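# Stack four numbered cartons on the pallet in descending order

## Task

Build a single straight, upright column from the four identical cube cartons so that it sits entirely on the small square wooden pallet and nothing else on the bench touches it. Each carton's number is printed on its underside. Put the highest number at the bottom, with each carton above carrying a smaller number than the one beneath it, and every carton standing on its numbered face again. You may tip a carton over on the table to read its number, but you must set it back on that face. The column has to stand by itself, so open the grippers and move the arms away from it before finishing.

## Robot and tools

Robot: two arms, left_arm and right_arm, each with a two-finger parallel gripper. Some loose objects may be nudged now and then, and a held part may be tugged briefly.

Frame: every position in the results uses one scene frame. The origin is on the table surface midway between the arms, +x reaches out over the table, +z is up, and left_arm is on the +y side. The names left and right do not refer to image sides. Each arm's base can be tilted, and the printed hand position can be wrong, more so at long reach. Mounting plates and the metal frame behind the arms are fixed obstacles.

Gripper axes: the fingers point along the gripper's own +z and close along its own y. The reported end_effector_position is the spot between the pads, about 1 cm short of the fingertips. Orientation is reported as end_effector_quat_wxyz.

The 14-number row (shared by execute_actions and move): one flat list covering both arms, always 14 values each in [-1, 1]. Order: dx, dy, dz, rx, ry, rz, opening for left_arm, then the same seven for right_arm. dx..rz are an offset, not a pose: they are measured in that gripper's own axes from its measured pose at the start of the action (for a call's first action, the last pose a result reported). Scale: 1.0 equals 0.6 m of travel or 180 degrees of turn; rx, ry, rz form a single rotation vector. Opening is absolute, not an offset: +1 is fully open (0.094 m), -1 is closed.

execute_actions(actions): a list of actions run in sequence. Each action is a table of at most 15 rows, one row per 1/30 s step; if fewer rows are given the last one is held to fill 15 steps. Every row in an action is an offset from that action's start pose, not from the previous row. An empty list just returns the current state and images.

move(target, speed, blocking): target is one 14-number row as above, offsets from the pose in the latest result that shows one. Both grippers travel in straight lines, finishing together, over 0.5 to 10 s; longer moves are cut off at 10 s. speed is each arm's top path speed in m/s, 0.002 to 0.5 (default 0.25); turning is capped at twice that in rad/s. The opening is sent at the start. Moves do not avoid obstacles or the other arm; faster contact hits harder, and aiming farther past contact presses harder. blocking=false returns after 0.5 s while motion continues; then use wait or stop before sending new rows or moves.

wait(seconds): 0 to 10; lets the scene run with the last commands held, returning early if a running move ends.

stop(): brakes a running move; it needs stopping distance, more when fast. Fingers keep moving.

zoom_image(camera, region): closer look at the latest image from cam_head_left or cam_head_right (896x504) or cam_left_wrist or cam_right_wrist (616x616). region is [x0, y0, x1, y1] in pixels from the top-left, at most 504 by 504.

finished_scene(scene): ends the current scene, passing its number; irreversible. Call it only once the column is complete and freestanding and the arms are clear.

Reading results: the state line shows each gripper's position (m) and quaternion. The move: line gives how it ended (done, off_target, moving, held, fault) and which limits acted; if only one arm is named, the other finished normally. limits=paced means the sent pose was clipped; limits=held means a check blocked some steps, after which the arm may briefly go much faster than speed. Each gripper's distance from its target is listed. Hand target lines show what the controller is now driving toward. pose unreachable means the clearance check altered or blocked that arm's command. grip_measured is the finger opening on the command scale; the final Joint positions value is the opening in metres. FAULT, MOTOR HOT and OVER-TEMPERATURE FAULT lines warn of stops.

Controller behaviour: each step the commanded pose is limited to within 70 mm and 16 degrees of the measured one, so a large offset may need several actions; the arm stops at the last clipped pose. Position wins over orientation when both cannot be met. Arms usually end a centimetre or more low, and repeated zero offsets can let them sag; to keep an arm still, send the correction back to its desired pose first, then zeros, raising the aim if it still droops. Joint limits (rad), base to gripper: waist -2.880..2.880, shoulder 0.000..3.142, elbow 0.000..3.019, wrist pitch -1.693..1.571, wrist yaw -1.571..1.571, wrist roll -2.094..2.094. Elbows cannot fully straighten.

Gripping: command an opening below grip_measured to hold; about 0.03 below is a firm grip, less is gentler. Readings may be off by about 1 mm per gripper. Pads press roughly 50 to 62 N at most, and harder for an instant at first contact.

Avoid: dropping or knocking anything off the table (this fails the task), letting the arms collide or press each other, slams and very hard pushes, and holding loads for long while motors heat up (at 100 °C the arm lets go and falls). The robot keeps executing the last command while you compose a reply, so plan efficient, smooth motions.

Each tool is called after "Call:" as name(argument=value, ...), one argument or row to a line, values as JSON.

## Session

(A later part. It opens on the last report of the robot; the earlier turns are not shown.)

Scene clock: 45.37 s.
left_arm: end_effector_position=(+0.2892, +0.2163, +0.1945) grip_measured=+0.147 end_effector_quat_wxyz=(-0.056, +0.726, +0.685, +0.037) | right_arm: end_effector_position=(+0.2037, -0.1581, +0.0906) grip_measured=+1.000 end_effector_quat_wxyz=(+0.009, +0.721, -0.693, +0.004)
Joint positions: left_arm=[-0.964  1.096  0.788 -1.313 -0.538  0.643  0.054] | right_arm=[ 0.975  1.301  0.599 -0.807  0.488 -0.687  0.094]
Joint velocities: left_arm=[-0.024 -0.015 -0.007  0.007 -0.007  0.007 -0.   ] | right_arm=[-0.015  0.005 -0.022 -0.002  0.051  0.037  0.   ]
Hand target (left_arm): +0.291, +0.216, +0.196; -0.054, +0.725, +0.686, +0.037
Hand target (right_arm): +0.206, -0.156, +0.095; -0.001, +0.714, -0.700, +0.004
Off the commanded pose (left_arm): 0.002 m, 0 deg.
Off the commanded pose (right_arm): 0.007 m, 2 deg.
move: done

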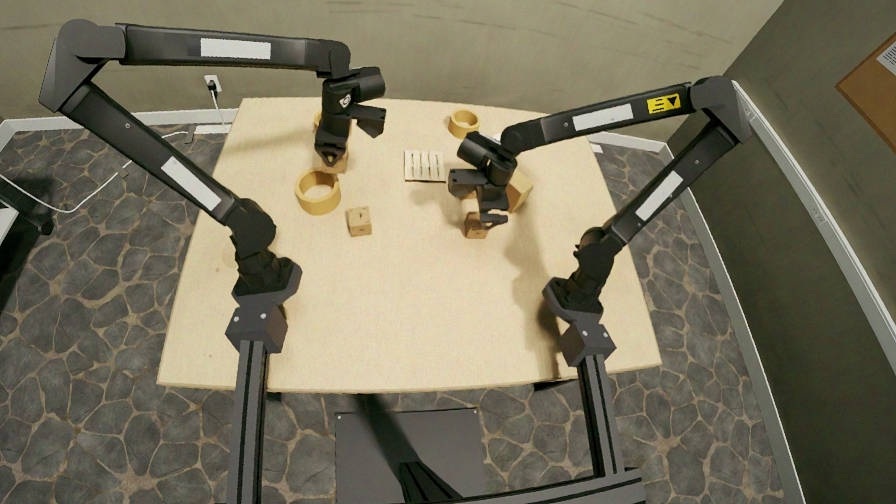

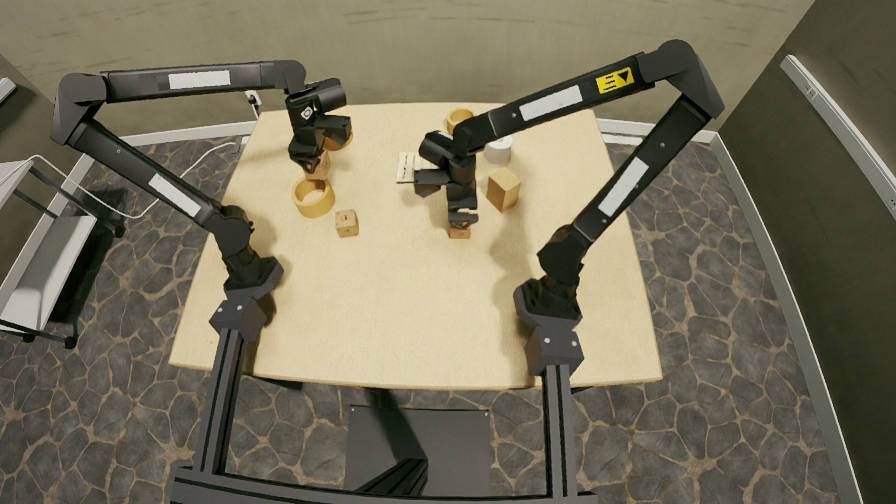

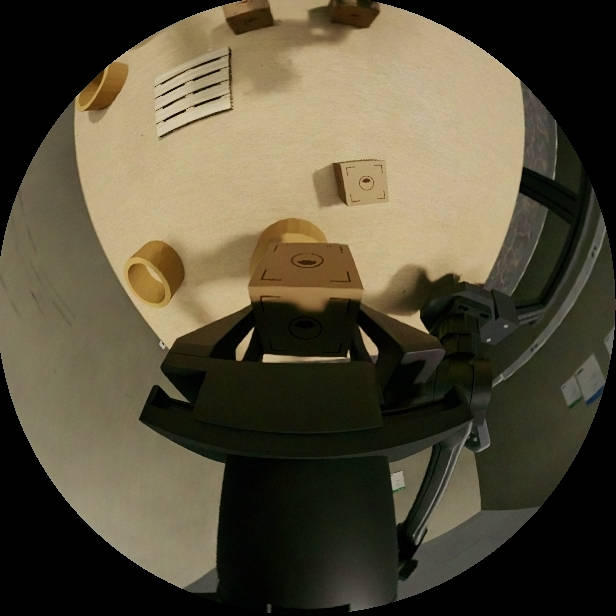

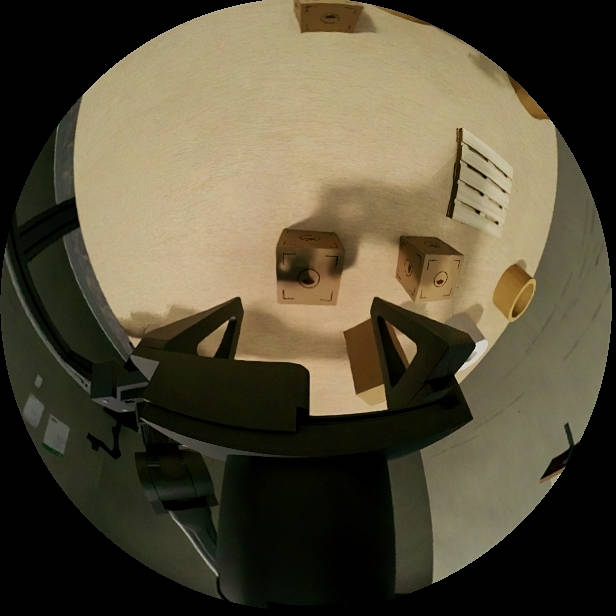

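Call:
move(
  target=[0,0,0,-0.025,-0.022,-0.015,0.1,0.008,0.005,0.105,0,0,0,1],
  speed=0.1,
)

Call:
move(
  target=[0,0,0,0,0,0,0.1,0,0,0,0,0,0,0.09],
)

Call:
move(
  target=[0,0,0,0,0,0,0.1,-0.1,0,-0.14,0,0,0,0.09],
  speed=0.2,
)

Call:
move(
  target=[0,0,0,0,0,0,0.1,-0.12,-0.39,0,0.01,0,0,0.09],
)

Scene clock: 46.73 s.
left_arm: end_effector_position=(+0.2860, +0.2197, +0.1886) grip_measured=+0.147 end_effector_quat_wxyz=(-0.019, +0.713, +0.700, +0.040) | right_arm: end_effector_position=(+0.2044, -0.1599, +0.0351) grip_measured=+1.000 end_effector_quat_wxyz=(-0.000, +0.717, -0.697, +0.004)
Joint positions: left_arm=[-0.965  1.034  0.728 -1.232 -0.555  0.643  0.054] | right_arm=[ 0.88   1.425  0.533 -0.546  0.478 -0.791  0.094]
Joint velocities: left_arm=[-0.015 -0.005 -0.017 -0.017  0.007  0.022  0.001] | right_arm=[-0.005 -0.005  0.012 -0.007 -0.022 -0.051  0.   ]
Hand target (left_arm): +0.289, +0.216, +0.194; -0.003, +0.712, +0.701, +0.040
Hand target (right_arm): +0.201, -0.164, +0.029; +0.008, +0.721, -0.693, +0.003
Off the commanded pose (left_arm): 0.008 m, 2 deg.
Off the commanded pose (right_arm): 0.009 m, 1 deg.
move: done

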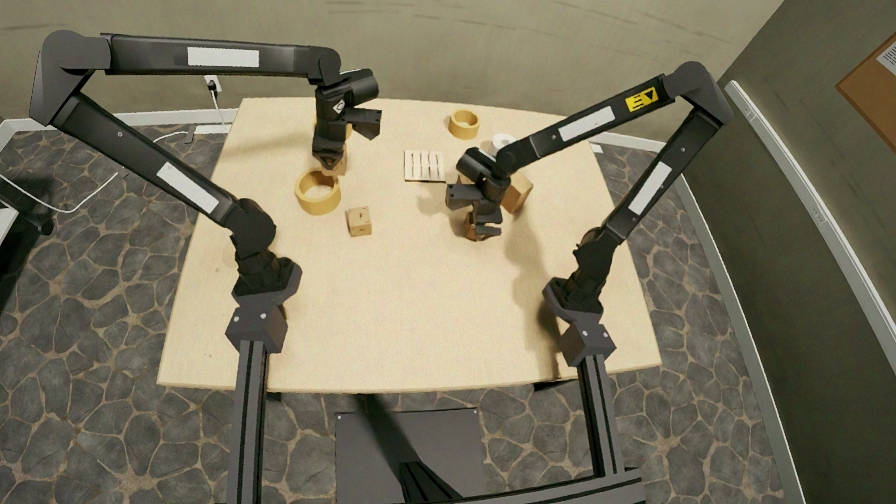

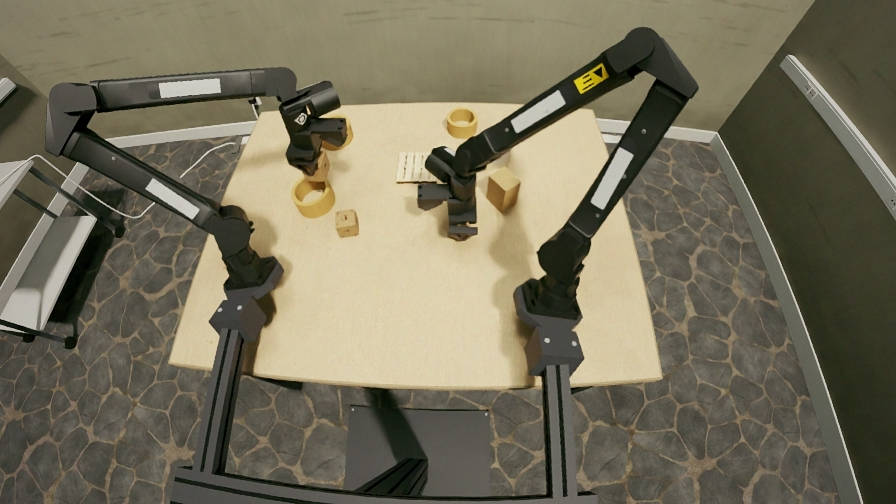

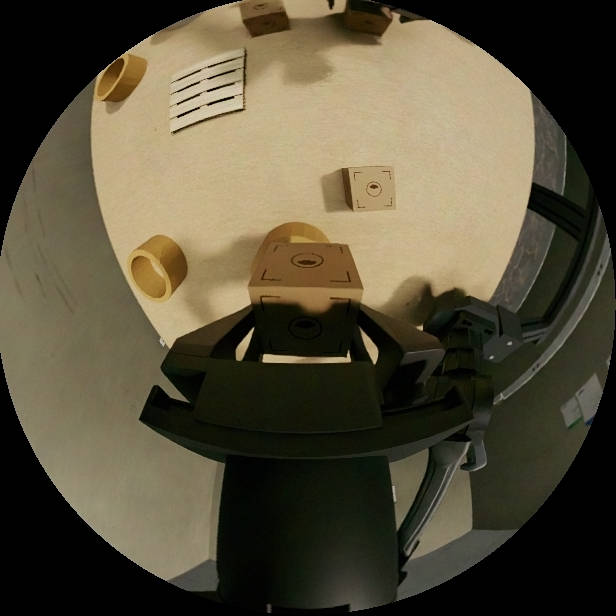

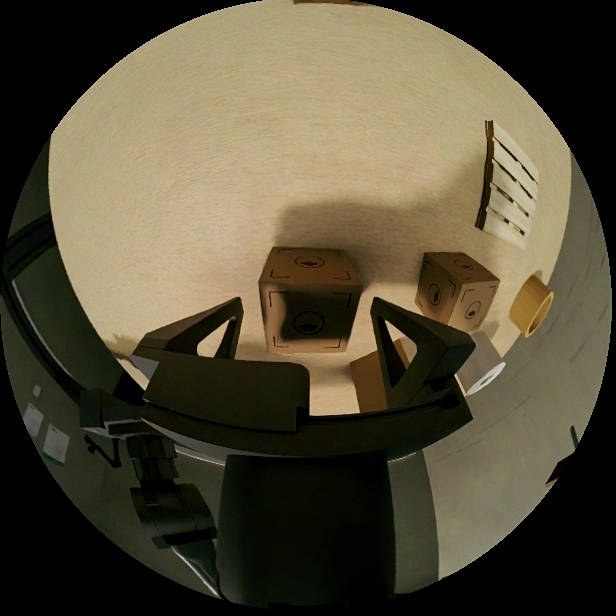

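Scene clock: 47.23 s.
left_arm: end_effector_position=(+0.2847, +0.2205, +0.1874) grip_measured=+0.147 end_effector_quat_wxyz=(-0.020, +0.714, +0.699, +0.041) | right_arm: end_effector_position=(+0.2044, -0.1598, +0.0351) grip_measured=+0.130 end_effector_quat_wxyz=(-0.000, +0.717, -0.697, +0.003)
Joint positions: left_arm=[-0.965  1.034  0.724 -1.232 -0.555  0.643  0.054] | right_arm=[ 0.88   1.425  0.533 -0.546  0.478 -0.791  0.053]
Joint velocities: left_arm=[-0.015 -0.015  0.002  0.007  0.007  0.022 -0.002] | right_arm=[-0.015  0.005  0.012  0.002  0.066 -0.007  0.   ]
Hand target (left_arm): +0.286, +0.220, +0.189; -0.019, +0.713, +0.700, +0.040
Hand target (right_arm): +0.204, -0.160, +0.035; -0.000, +0.717, -0.697, +0.004
Off the commanded pose (left_arm): 0.002 m, 0 deg.
Off the commanded pose (right_arm): 0.000 m, 0 deg.
move: done

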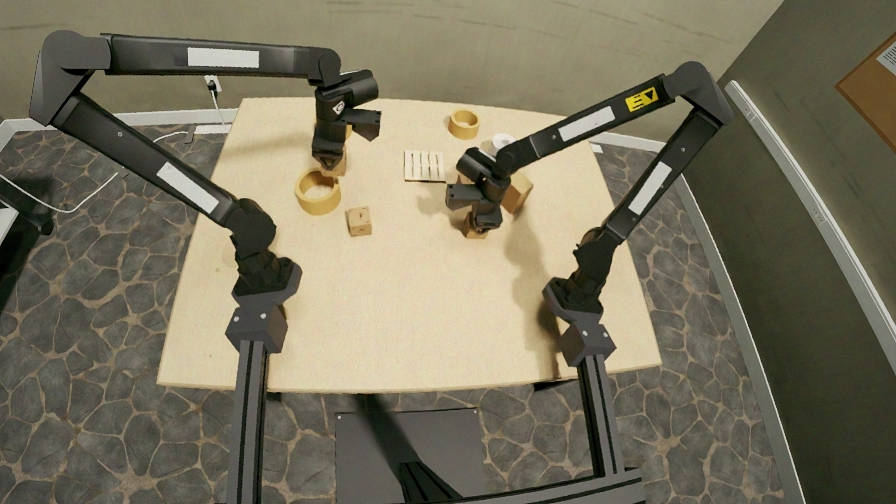

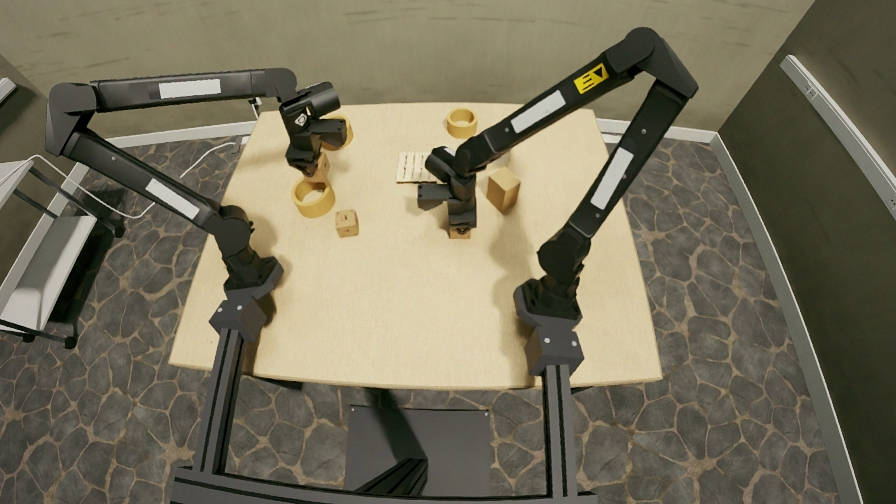

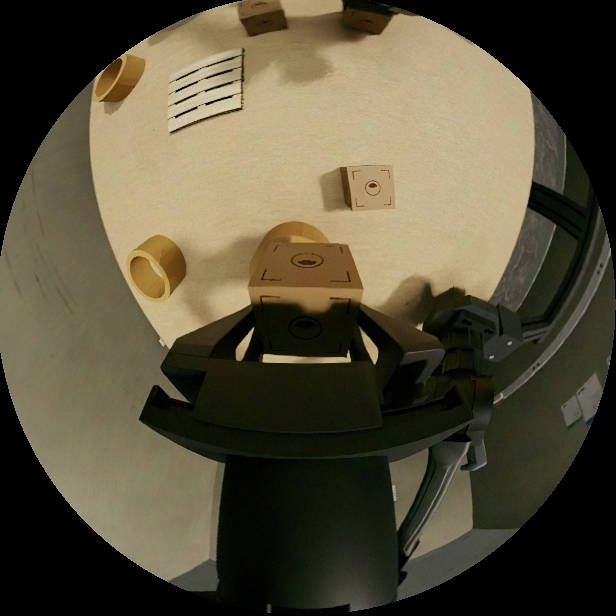

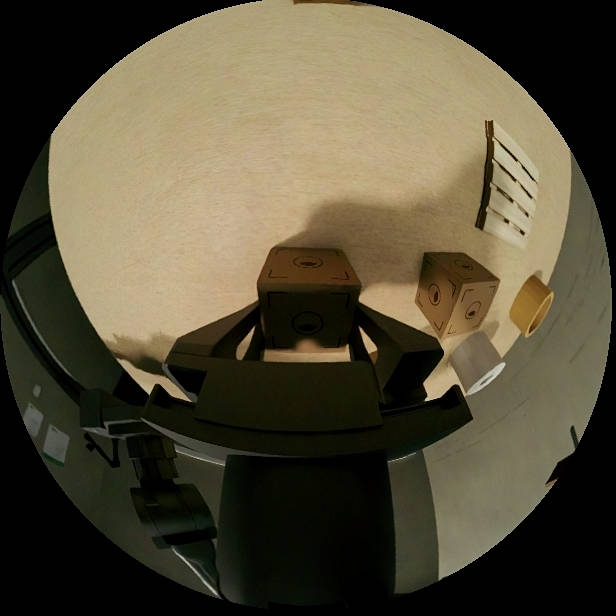

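Scene clock: 48.30 s.
left_arm: end_effector_position=(+0.2833, +0.2213, +0.1862) grip_measured=+0.147 end_effector_quat_wxyz=(-0.022, +0.714, +0.698, +0.041) | right_arm: end_effector_position=(+0.1919, -0.1108, +0.1065) grip_measured=+0.130 end_effector_quat_wxyz=(+0.017, +0.726, -0.687, +0.009)
Joint positions: left_arm=[-0.965  1.034  0.72  -1.232 -0.555  0.643  0.054] | right_arm=[ 1.108  1.419  0.707 -0.888  0.495 -0.541  0.053]
Joint velocities: left_arm=[-0.005 -0.015 -0.012 -0.002  0.022  0.051  0.001] | right_arm=[-0.005  0.005 -0.017  0.002 -0.007  0.007  0.001]
Hand target (left_arm): +0.285, +0.220, +0.187; -0.020, +0.714, +0.699, +0.041
Hand target (right_arm): +0.202, -0.100, +0.118; +0.001, +0.717, -0.697, +0.006
Off the commanded pose (left_arm): 0.002 m, 0 deg.
Off the commanded pose (right_arm): 0.020 m, 3 deg.
move: off_target (right_arm)

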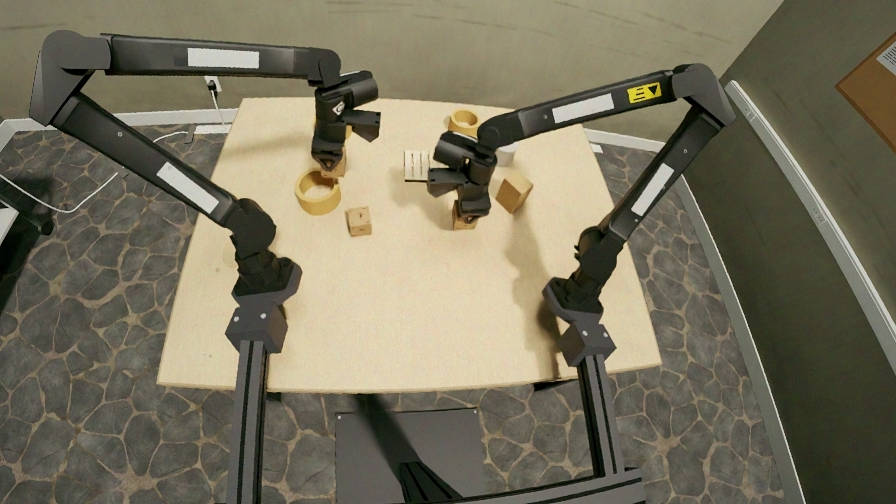

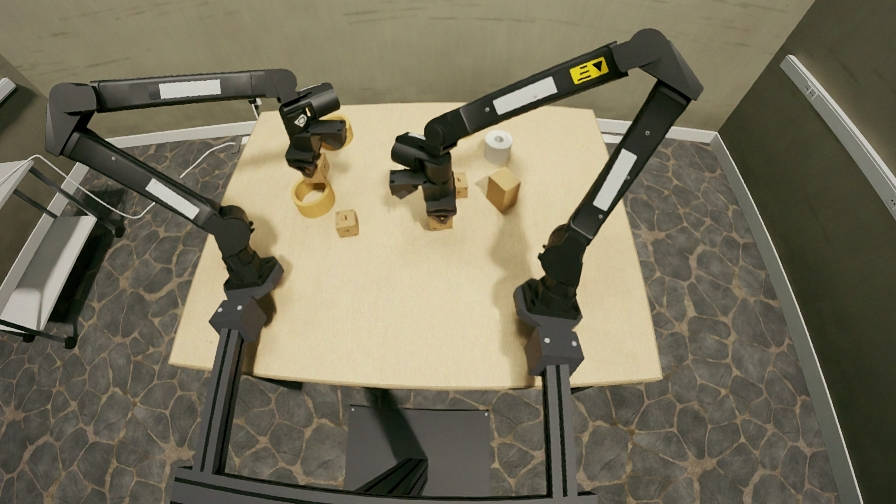

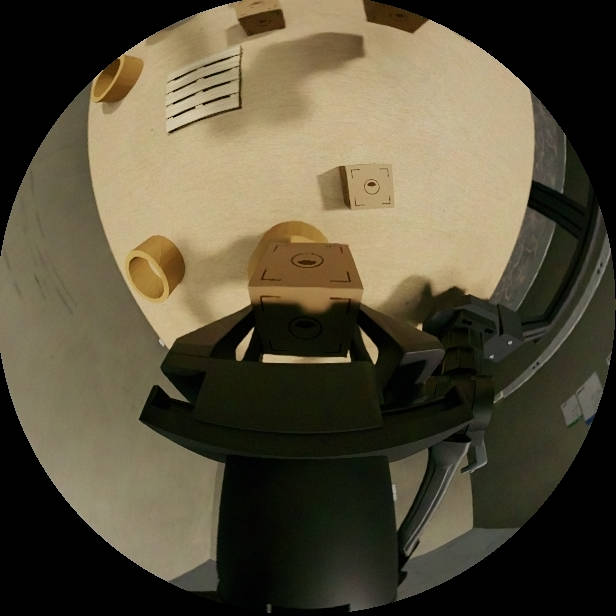

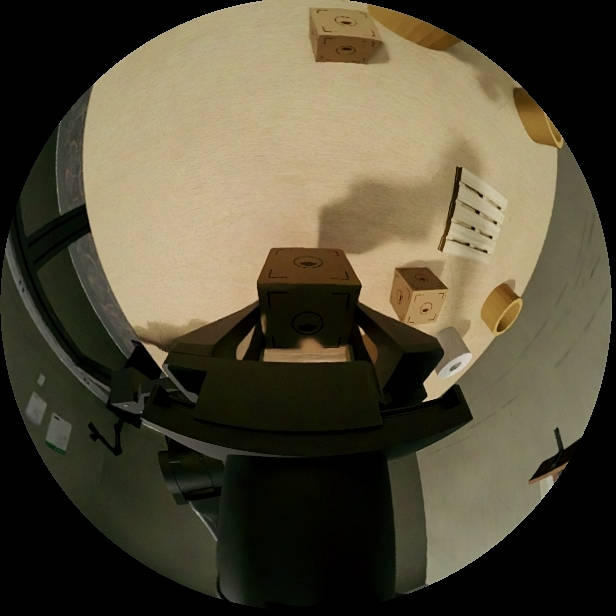

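Scene clock: 49.80 s.
left_arm: end_effector_position=(+0.2818, +0.2221, +0.1849) grip_measured=+0.147 end_effector_quat_wxyz=(-0.024, +0.715, +0.697, +0.041) | right_arm: end_effector_position=(+0.4109, -0.0309, +0.1085) grip_measured=+0.130 end_effector_quat_wxyz=(+0.003, +0.725, -0.689, +0.017)
Joint positions: left_arm=[-0.965  1.034  0.716 -1.232 -0.555  0.643  0.054] | right_arm=[ 0.848  1.726  1.307 -1.008  0.501 -0.847  0.053]
Joint velocities: left_arm=[-0.034  0.005 -0.007  0.012 -0.095  0.007 -0.   ] | right_arm=[-0.015 -0.005  0.002 -0.002 -0.081 -0.022 -0.001]
Hand target (left_arm): +0.283, +0.221, +0.186; -0.022, +0.714, +0.698, +0.041
Hand target (right_arm): +0.422, -0.026, +0.106; +0.003, +0.726, -0.687, +0.017
Off the commanded pose (left_arm): 0.002 m, 0 deg.
Off the commanded pose (right_arm): 0.014 m, 0 deg.
move: off_target (right_arm)

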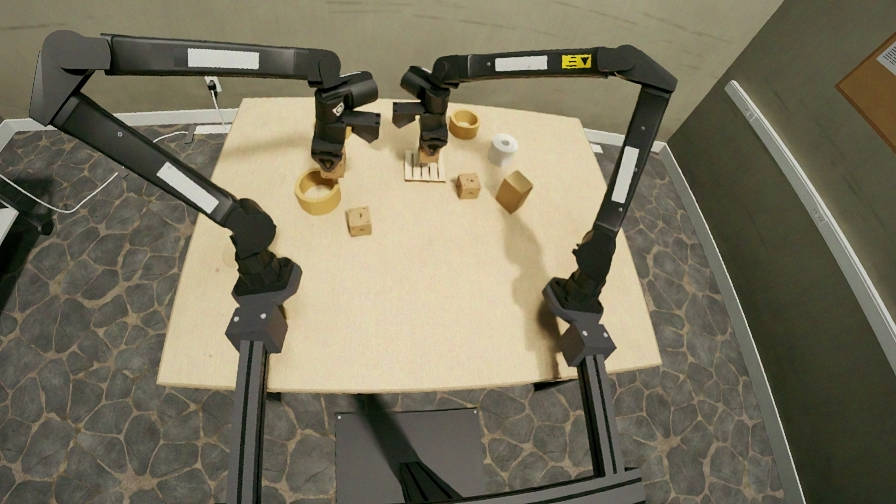

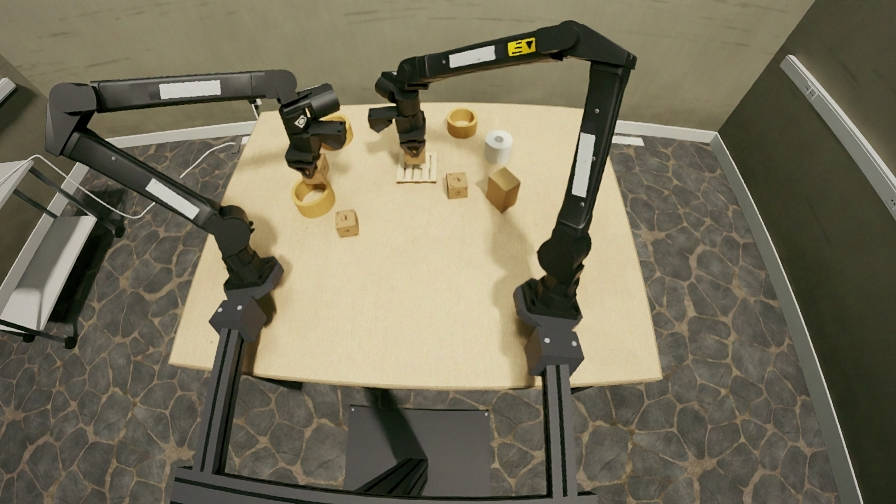

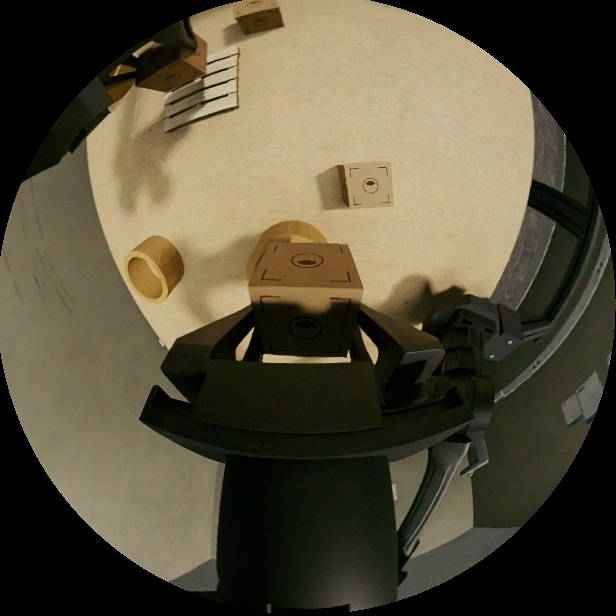

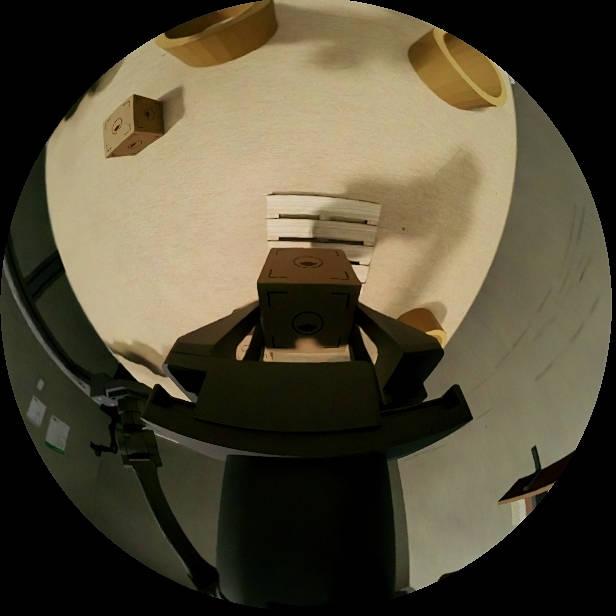

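Call:
move(
  target=[0.03,0,0,0,0,0,0.1,0,-0.035,0.07,0,0.01,0.012,0.09],
  speed=0.08,
)

Scene clock: 51.00 s.
left_arm: end_effector_position=(+0.2804, +0.2367, +0.1831) grip_measured=+0.147 end_effector_quat_wxyz=(-0.026, +0.714, +0.698, +0.042) | right_arm: end_effector_position=(+0.4152, -0.0372, +0.0675) grip_measured=+0.130 end_effector_quat_wxyz=(+0.024, +0.716, -0.698, +0.026)
Joint positions: left_arm=[-0.933  0.992  0.692 -1.236 -0.555  0.676  0.054] | right_arm=[ 0.805  1.796  1.307 -0.963  0.514 -0.848  0.053]
Joint velocities: left_arm=[-0.015 -0.005  0.007  0.007 -0.007 -0.037 -0.002] | right_arm=[ 0.015 -0.005 -0.002  0.012 -0.007  0.037  0.001]
Hand target (left_arm): +0.282, +0.240, +0.186; -0.024, +0.715, +0.697, +0.041
Hand target (right_arm): +0.433, -0.032, +0.068; +0.013, +0.711, -0.702, +0.028
Off the commanded pose (left_arm): 0.005 m, 0 deg.
Off the commanded pose (right_arm): 0.019 m, 1 deg.
move: off_target (right_arm)

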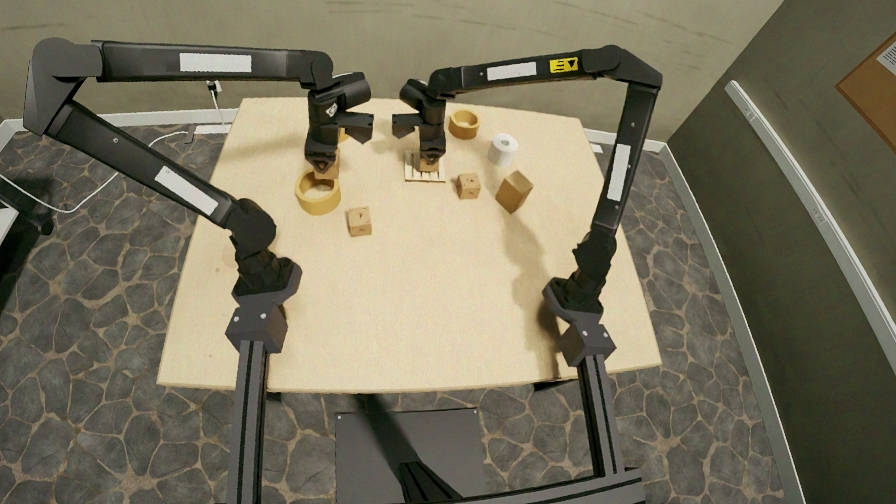

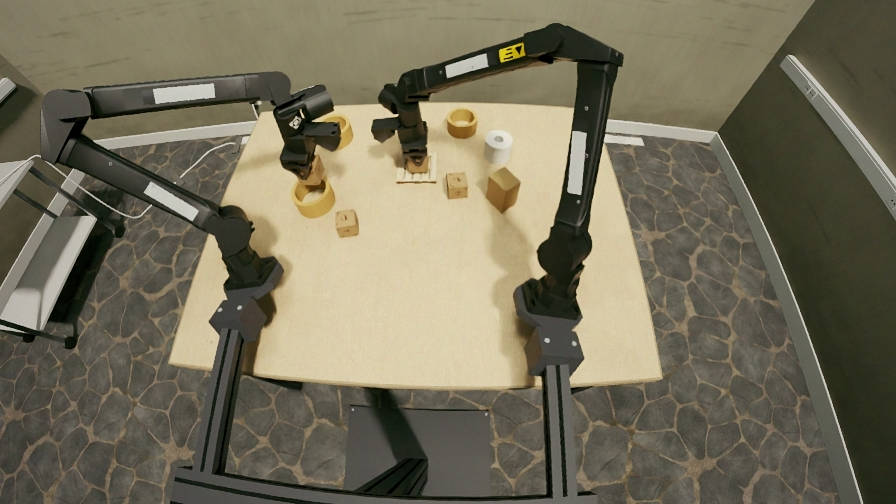

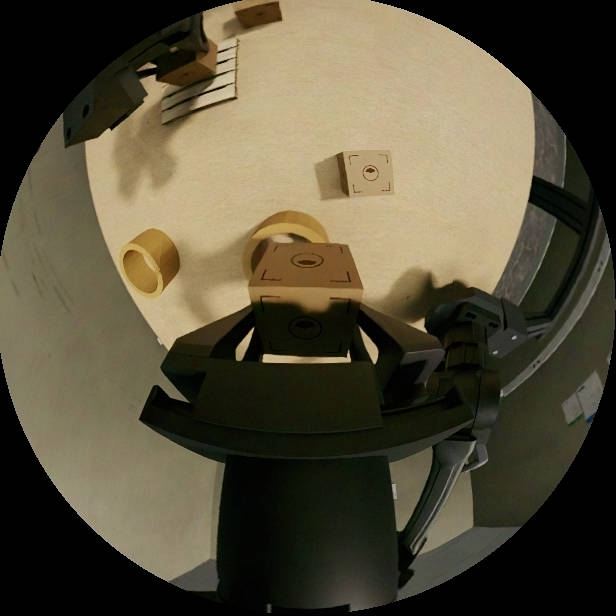

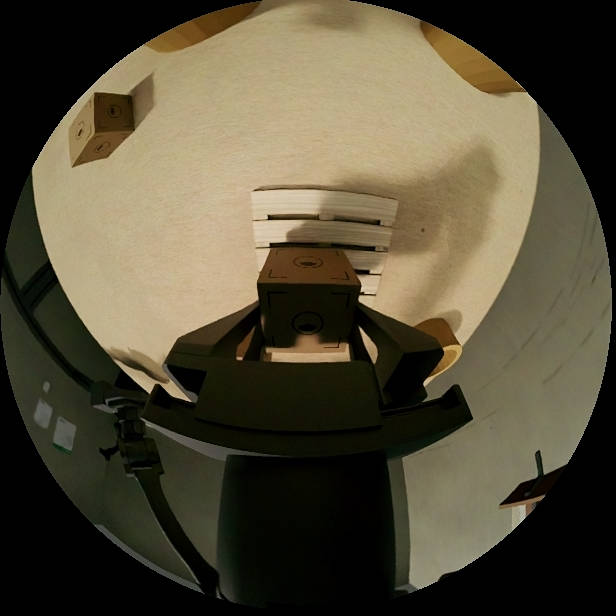

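Wrong ry sign; correct it, and shift +X, +Y.

Call:
move(
  target=[0,0,0,0,0,0,0.1,-0.03,-0.04,0,0,-0.025,0,0.09],
  speed=0.06,
)

Call:
move(
  target=[0,0,0,0,0,0,0.1,0,0,0.03,0,0,0,0.09],
  speed=0.04,
)

Scene clock: 52.20 s.
left_arm: end_effector_position=(+0.2789, +0.2375, +0.1818) grip_measured=+0.147 end_effector_quat_wxyz=(-0.028, +0.715, +0.697, +0.042) | right_arm: end_effector_position=(+0.4208, -0.0238, +0.0703) grip_measured=+0.130 end_effector_quat_wxyz=(+0.004, +0.720, -0.694, -0.003)
Joint positions: left_arm=[-0.933  0.992  0.688 -1.236 -0.555  0.676  0.054] | right_arm=[ 0.801  1.796  1.322 -0.935  0.453 -0.885  0.053]
Joint velocities: left_arm=[ 0.005  0.005  0.012 -0.002 -0.125  0.022  0.001] | right_arm=[ 0.005 -0.015  0.002  0.027 -0.066 -0.051  0.001]
Hand target (left_arm): +0.280, +0.237, +0.183; -0.026, +0.714, +0.698, +0.042
Hand target (right_arm): +0.438, -0.019, +0.067; -0.004, +0.716, -0.698, -0.002
Off the commanded pose (left_arm): 0.002 m, 0 deg.
Off the commanded pose (right_arm): 0.019 m, 1 deg.
move: off_target (right_arm)

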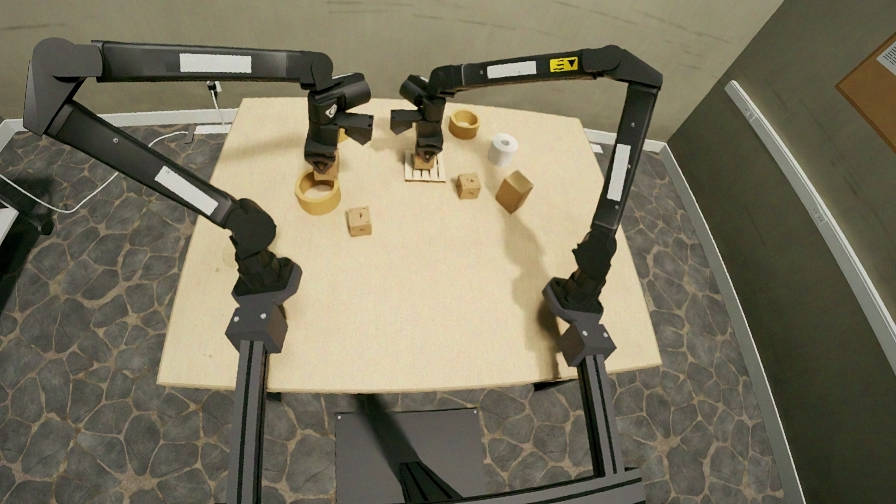

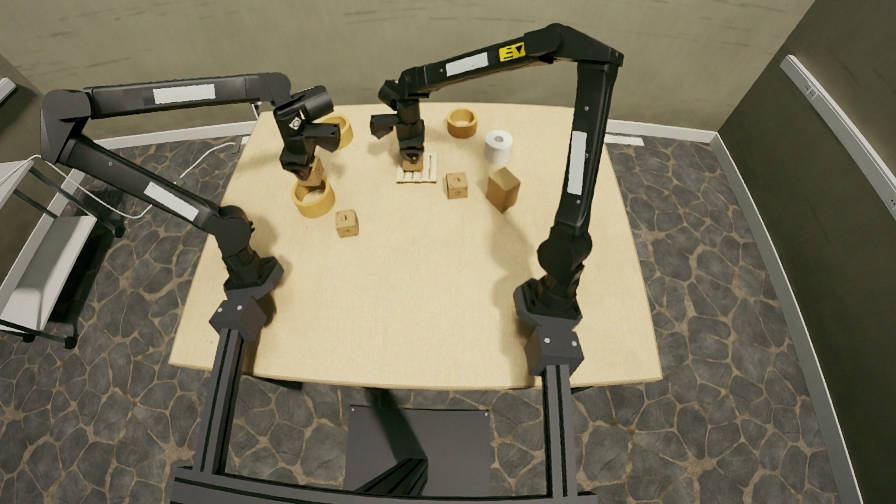

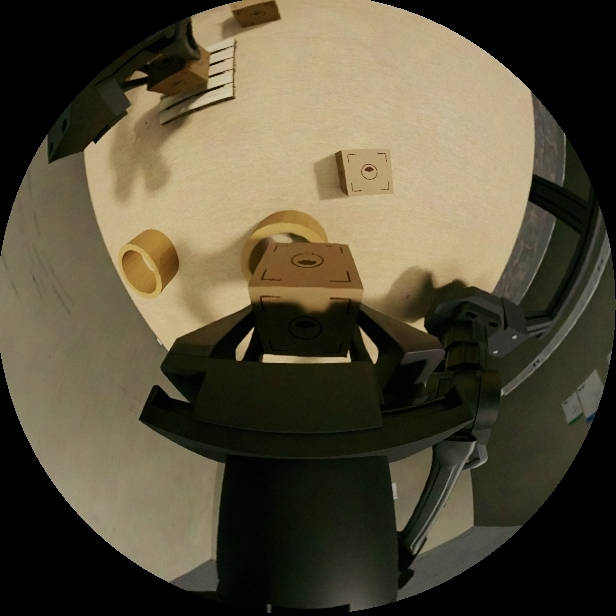

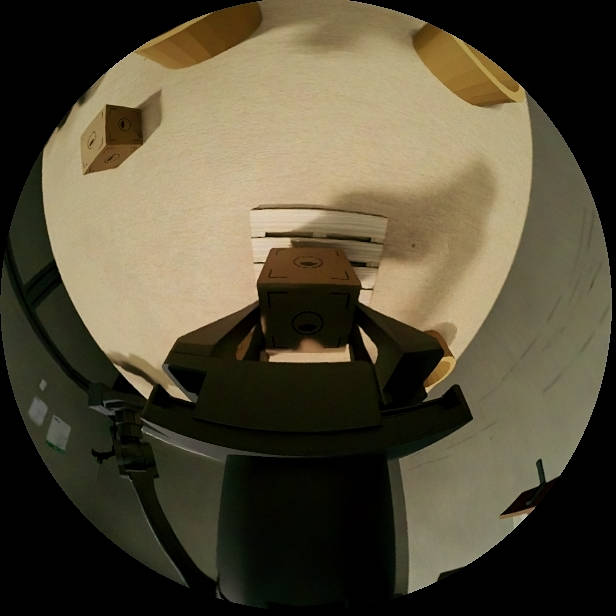

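Scene clock: 52.90 s.
left_arm: end_effector_position=(+0.2774, +0.2383, +0.1806) grip_measured=+0.147 end_effector_quat_wxyz=(-0.030, +0.716, +0.696, +0.042) | right_arm: end_effector_position=(+0.4264, -0.0186, +0.0704) grip_measured=+0.130 end_effector_quat_wxyz=(-0.011, +0.716, -0.698, -0.002)
Joint positions: left_arm=[-0.933  0.992  0.684 -1.236 -0.555  0.676  0.054] | right_arm=[ 0.801  1.796  1.322 -0.901  0.452 -0.887  0.053]
Joint velocities: left_arm=[-0.005  0.005  0.002 -0.002 -0.022  0.051  0.001] | right_arm=[-0.024  0.005 -0.012  0.012 -0.081 -0.022 -0.001]
Hand target (left_arm): +0.279, +0.238, +0.182; -0.028, +0.715, +0.697, +0.042
Hand target (right_arm): +0.421, -0.024, +0.053; +0.004, +0.720, -0.694, -0.003
Off the commanded pose (left_arm): 0.002 m, 0 deg.
Off the commanded pose (right_arm): 0.020 m, 2 deg.
move: off_target (right_arm)

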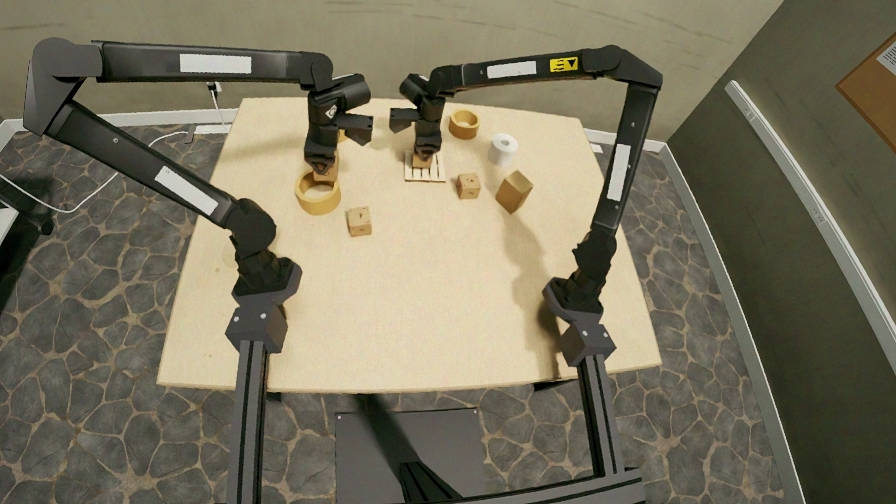

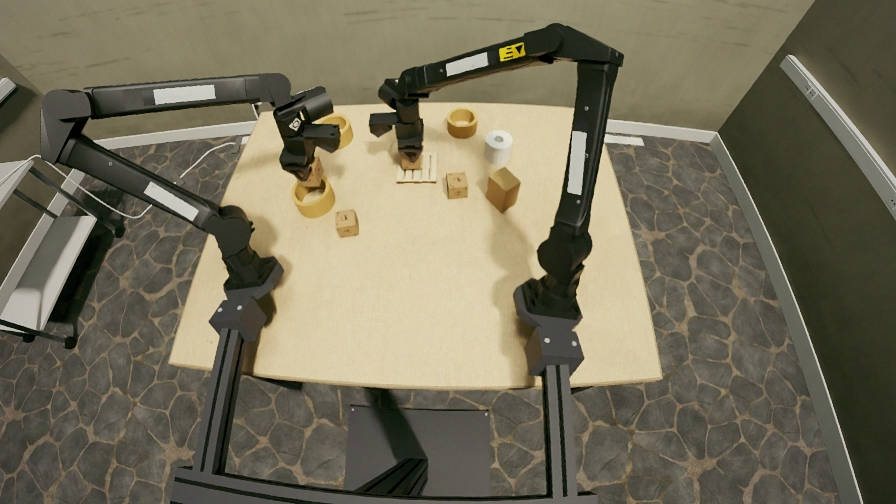

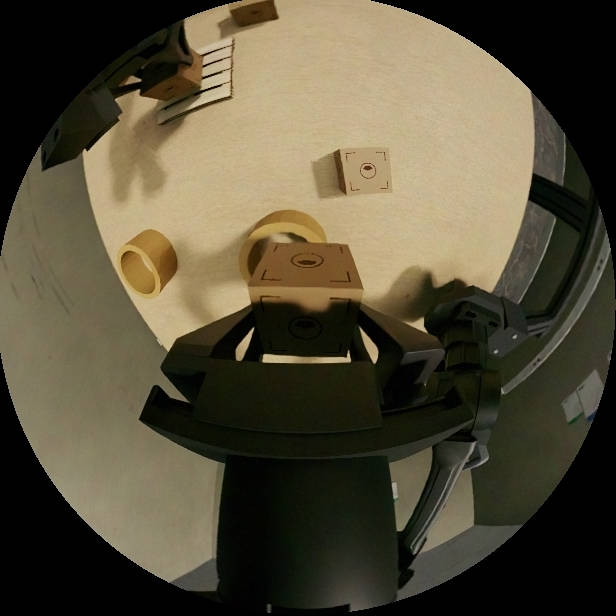

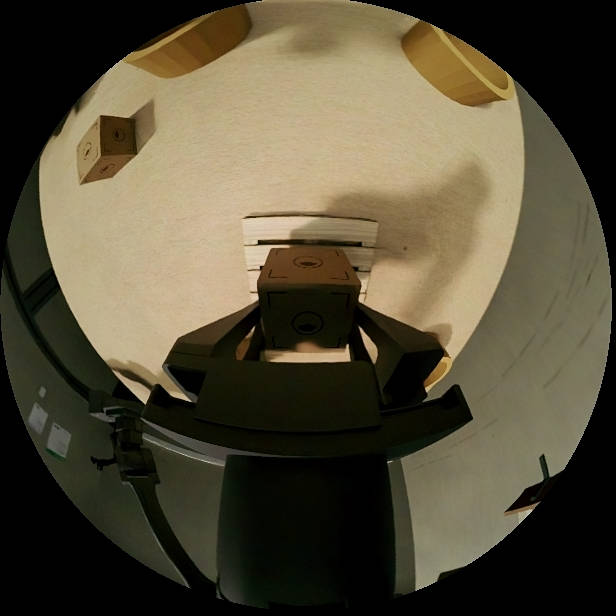

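Call:
move(
  target=[0,0,0,0,0,0,0.1,0.015,0.008,0.055,0,0.005,0,0.09],
  speed=0.03,
)

Scene clock: 54.50 s.
left_arm: end_effector_position=(+0.2760, +0.2390, +0.1795) grip_measured=+0.147 end_effector_quat_wxyz=(-0.031, +0.717, +0.696, +0.042) | right_arm: end_effector_position=(+0.4267, -0.0221, +0.0552) grip_measured=+0.130 end_effector_quat_wxyz=(-0.020, +0.712, -0.702, +0.002)
Joint positions: left_arm=[-0.933  0.992  0.68  -1.236 -0.555  0.676  0.054] | right_arm=[ 0.785  1.802  1.289 -0.834  0.456 -0.902  0.053]
Joint velocities: left_arm=[-0.005  0.005 -0.002 -0.012 -0.037  0.051  0.   ] | right_arm=[-0.005 -0.015 -0.012 -0.007  0.051  0.051  0.   ]
Hand target (left_arm): +0.277, +0.238, +0.181; -0.030, +0.716, +0.696, +0.042
Hand target (right_arm): +0.422, -0.028, +0.038; -0.006, +0.716, -0.698, +0.003
Off the commanded pose (left_arm): 0.002 m, 0 deg.
Off the commanded pose (right_arm): 0.019 m, 2 deg.
move: off_target (right_arm)

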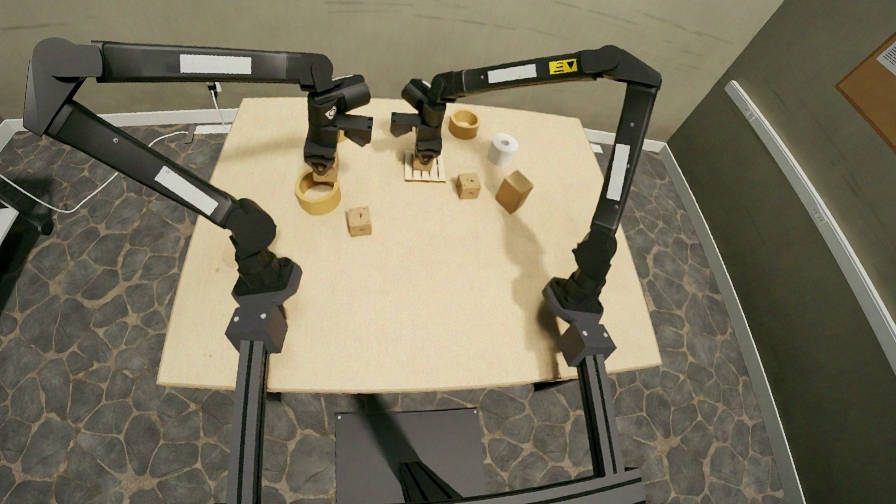

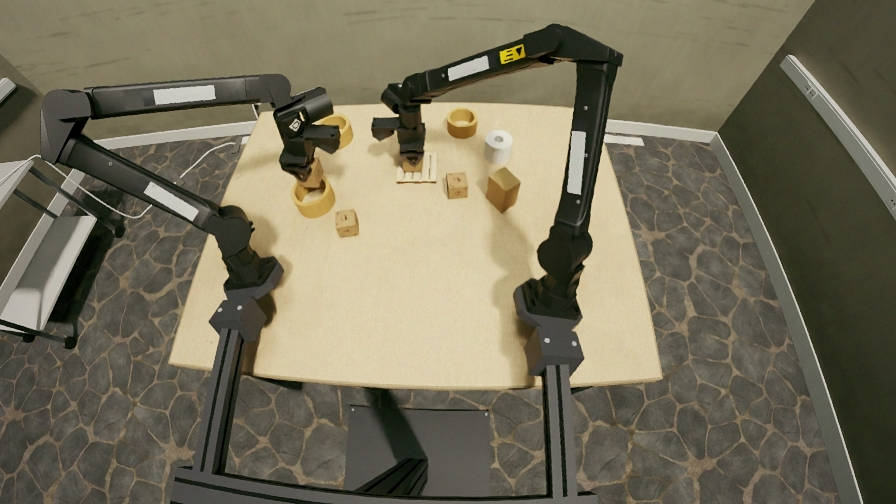

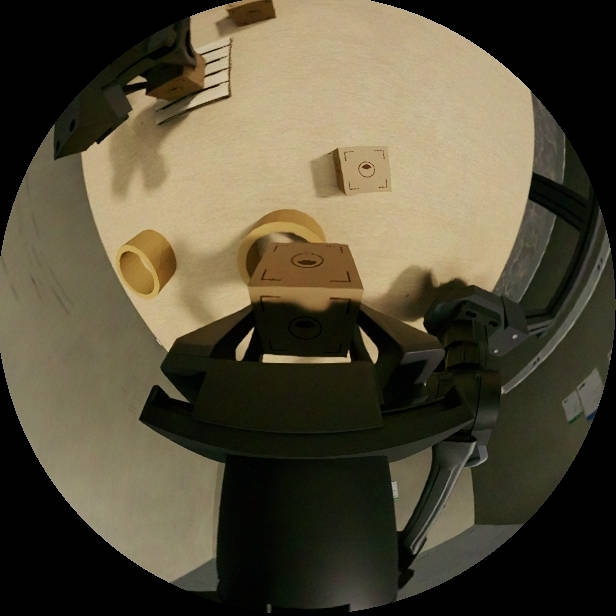

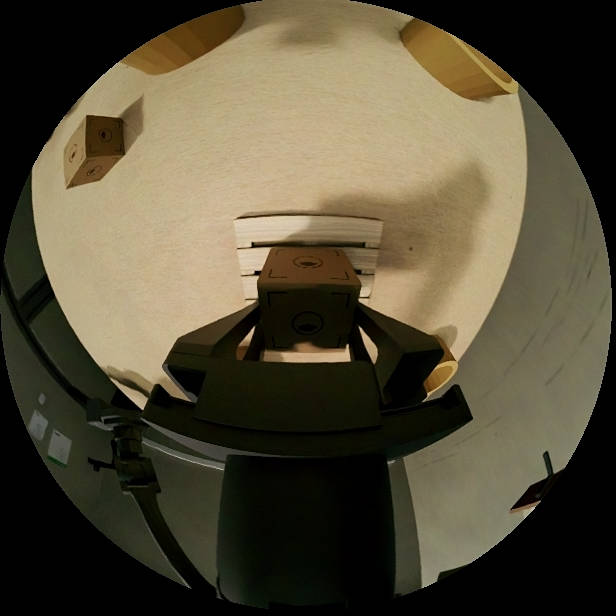

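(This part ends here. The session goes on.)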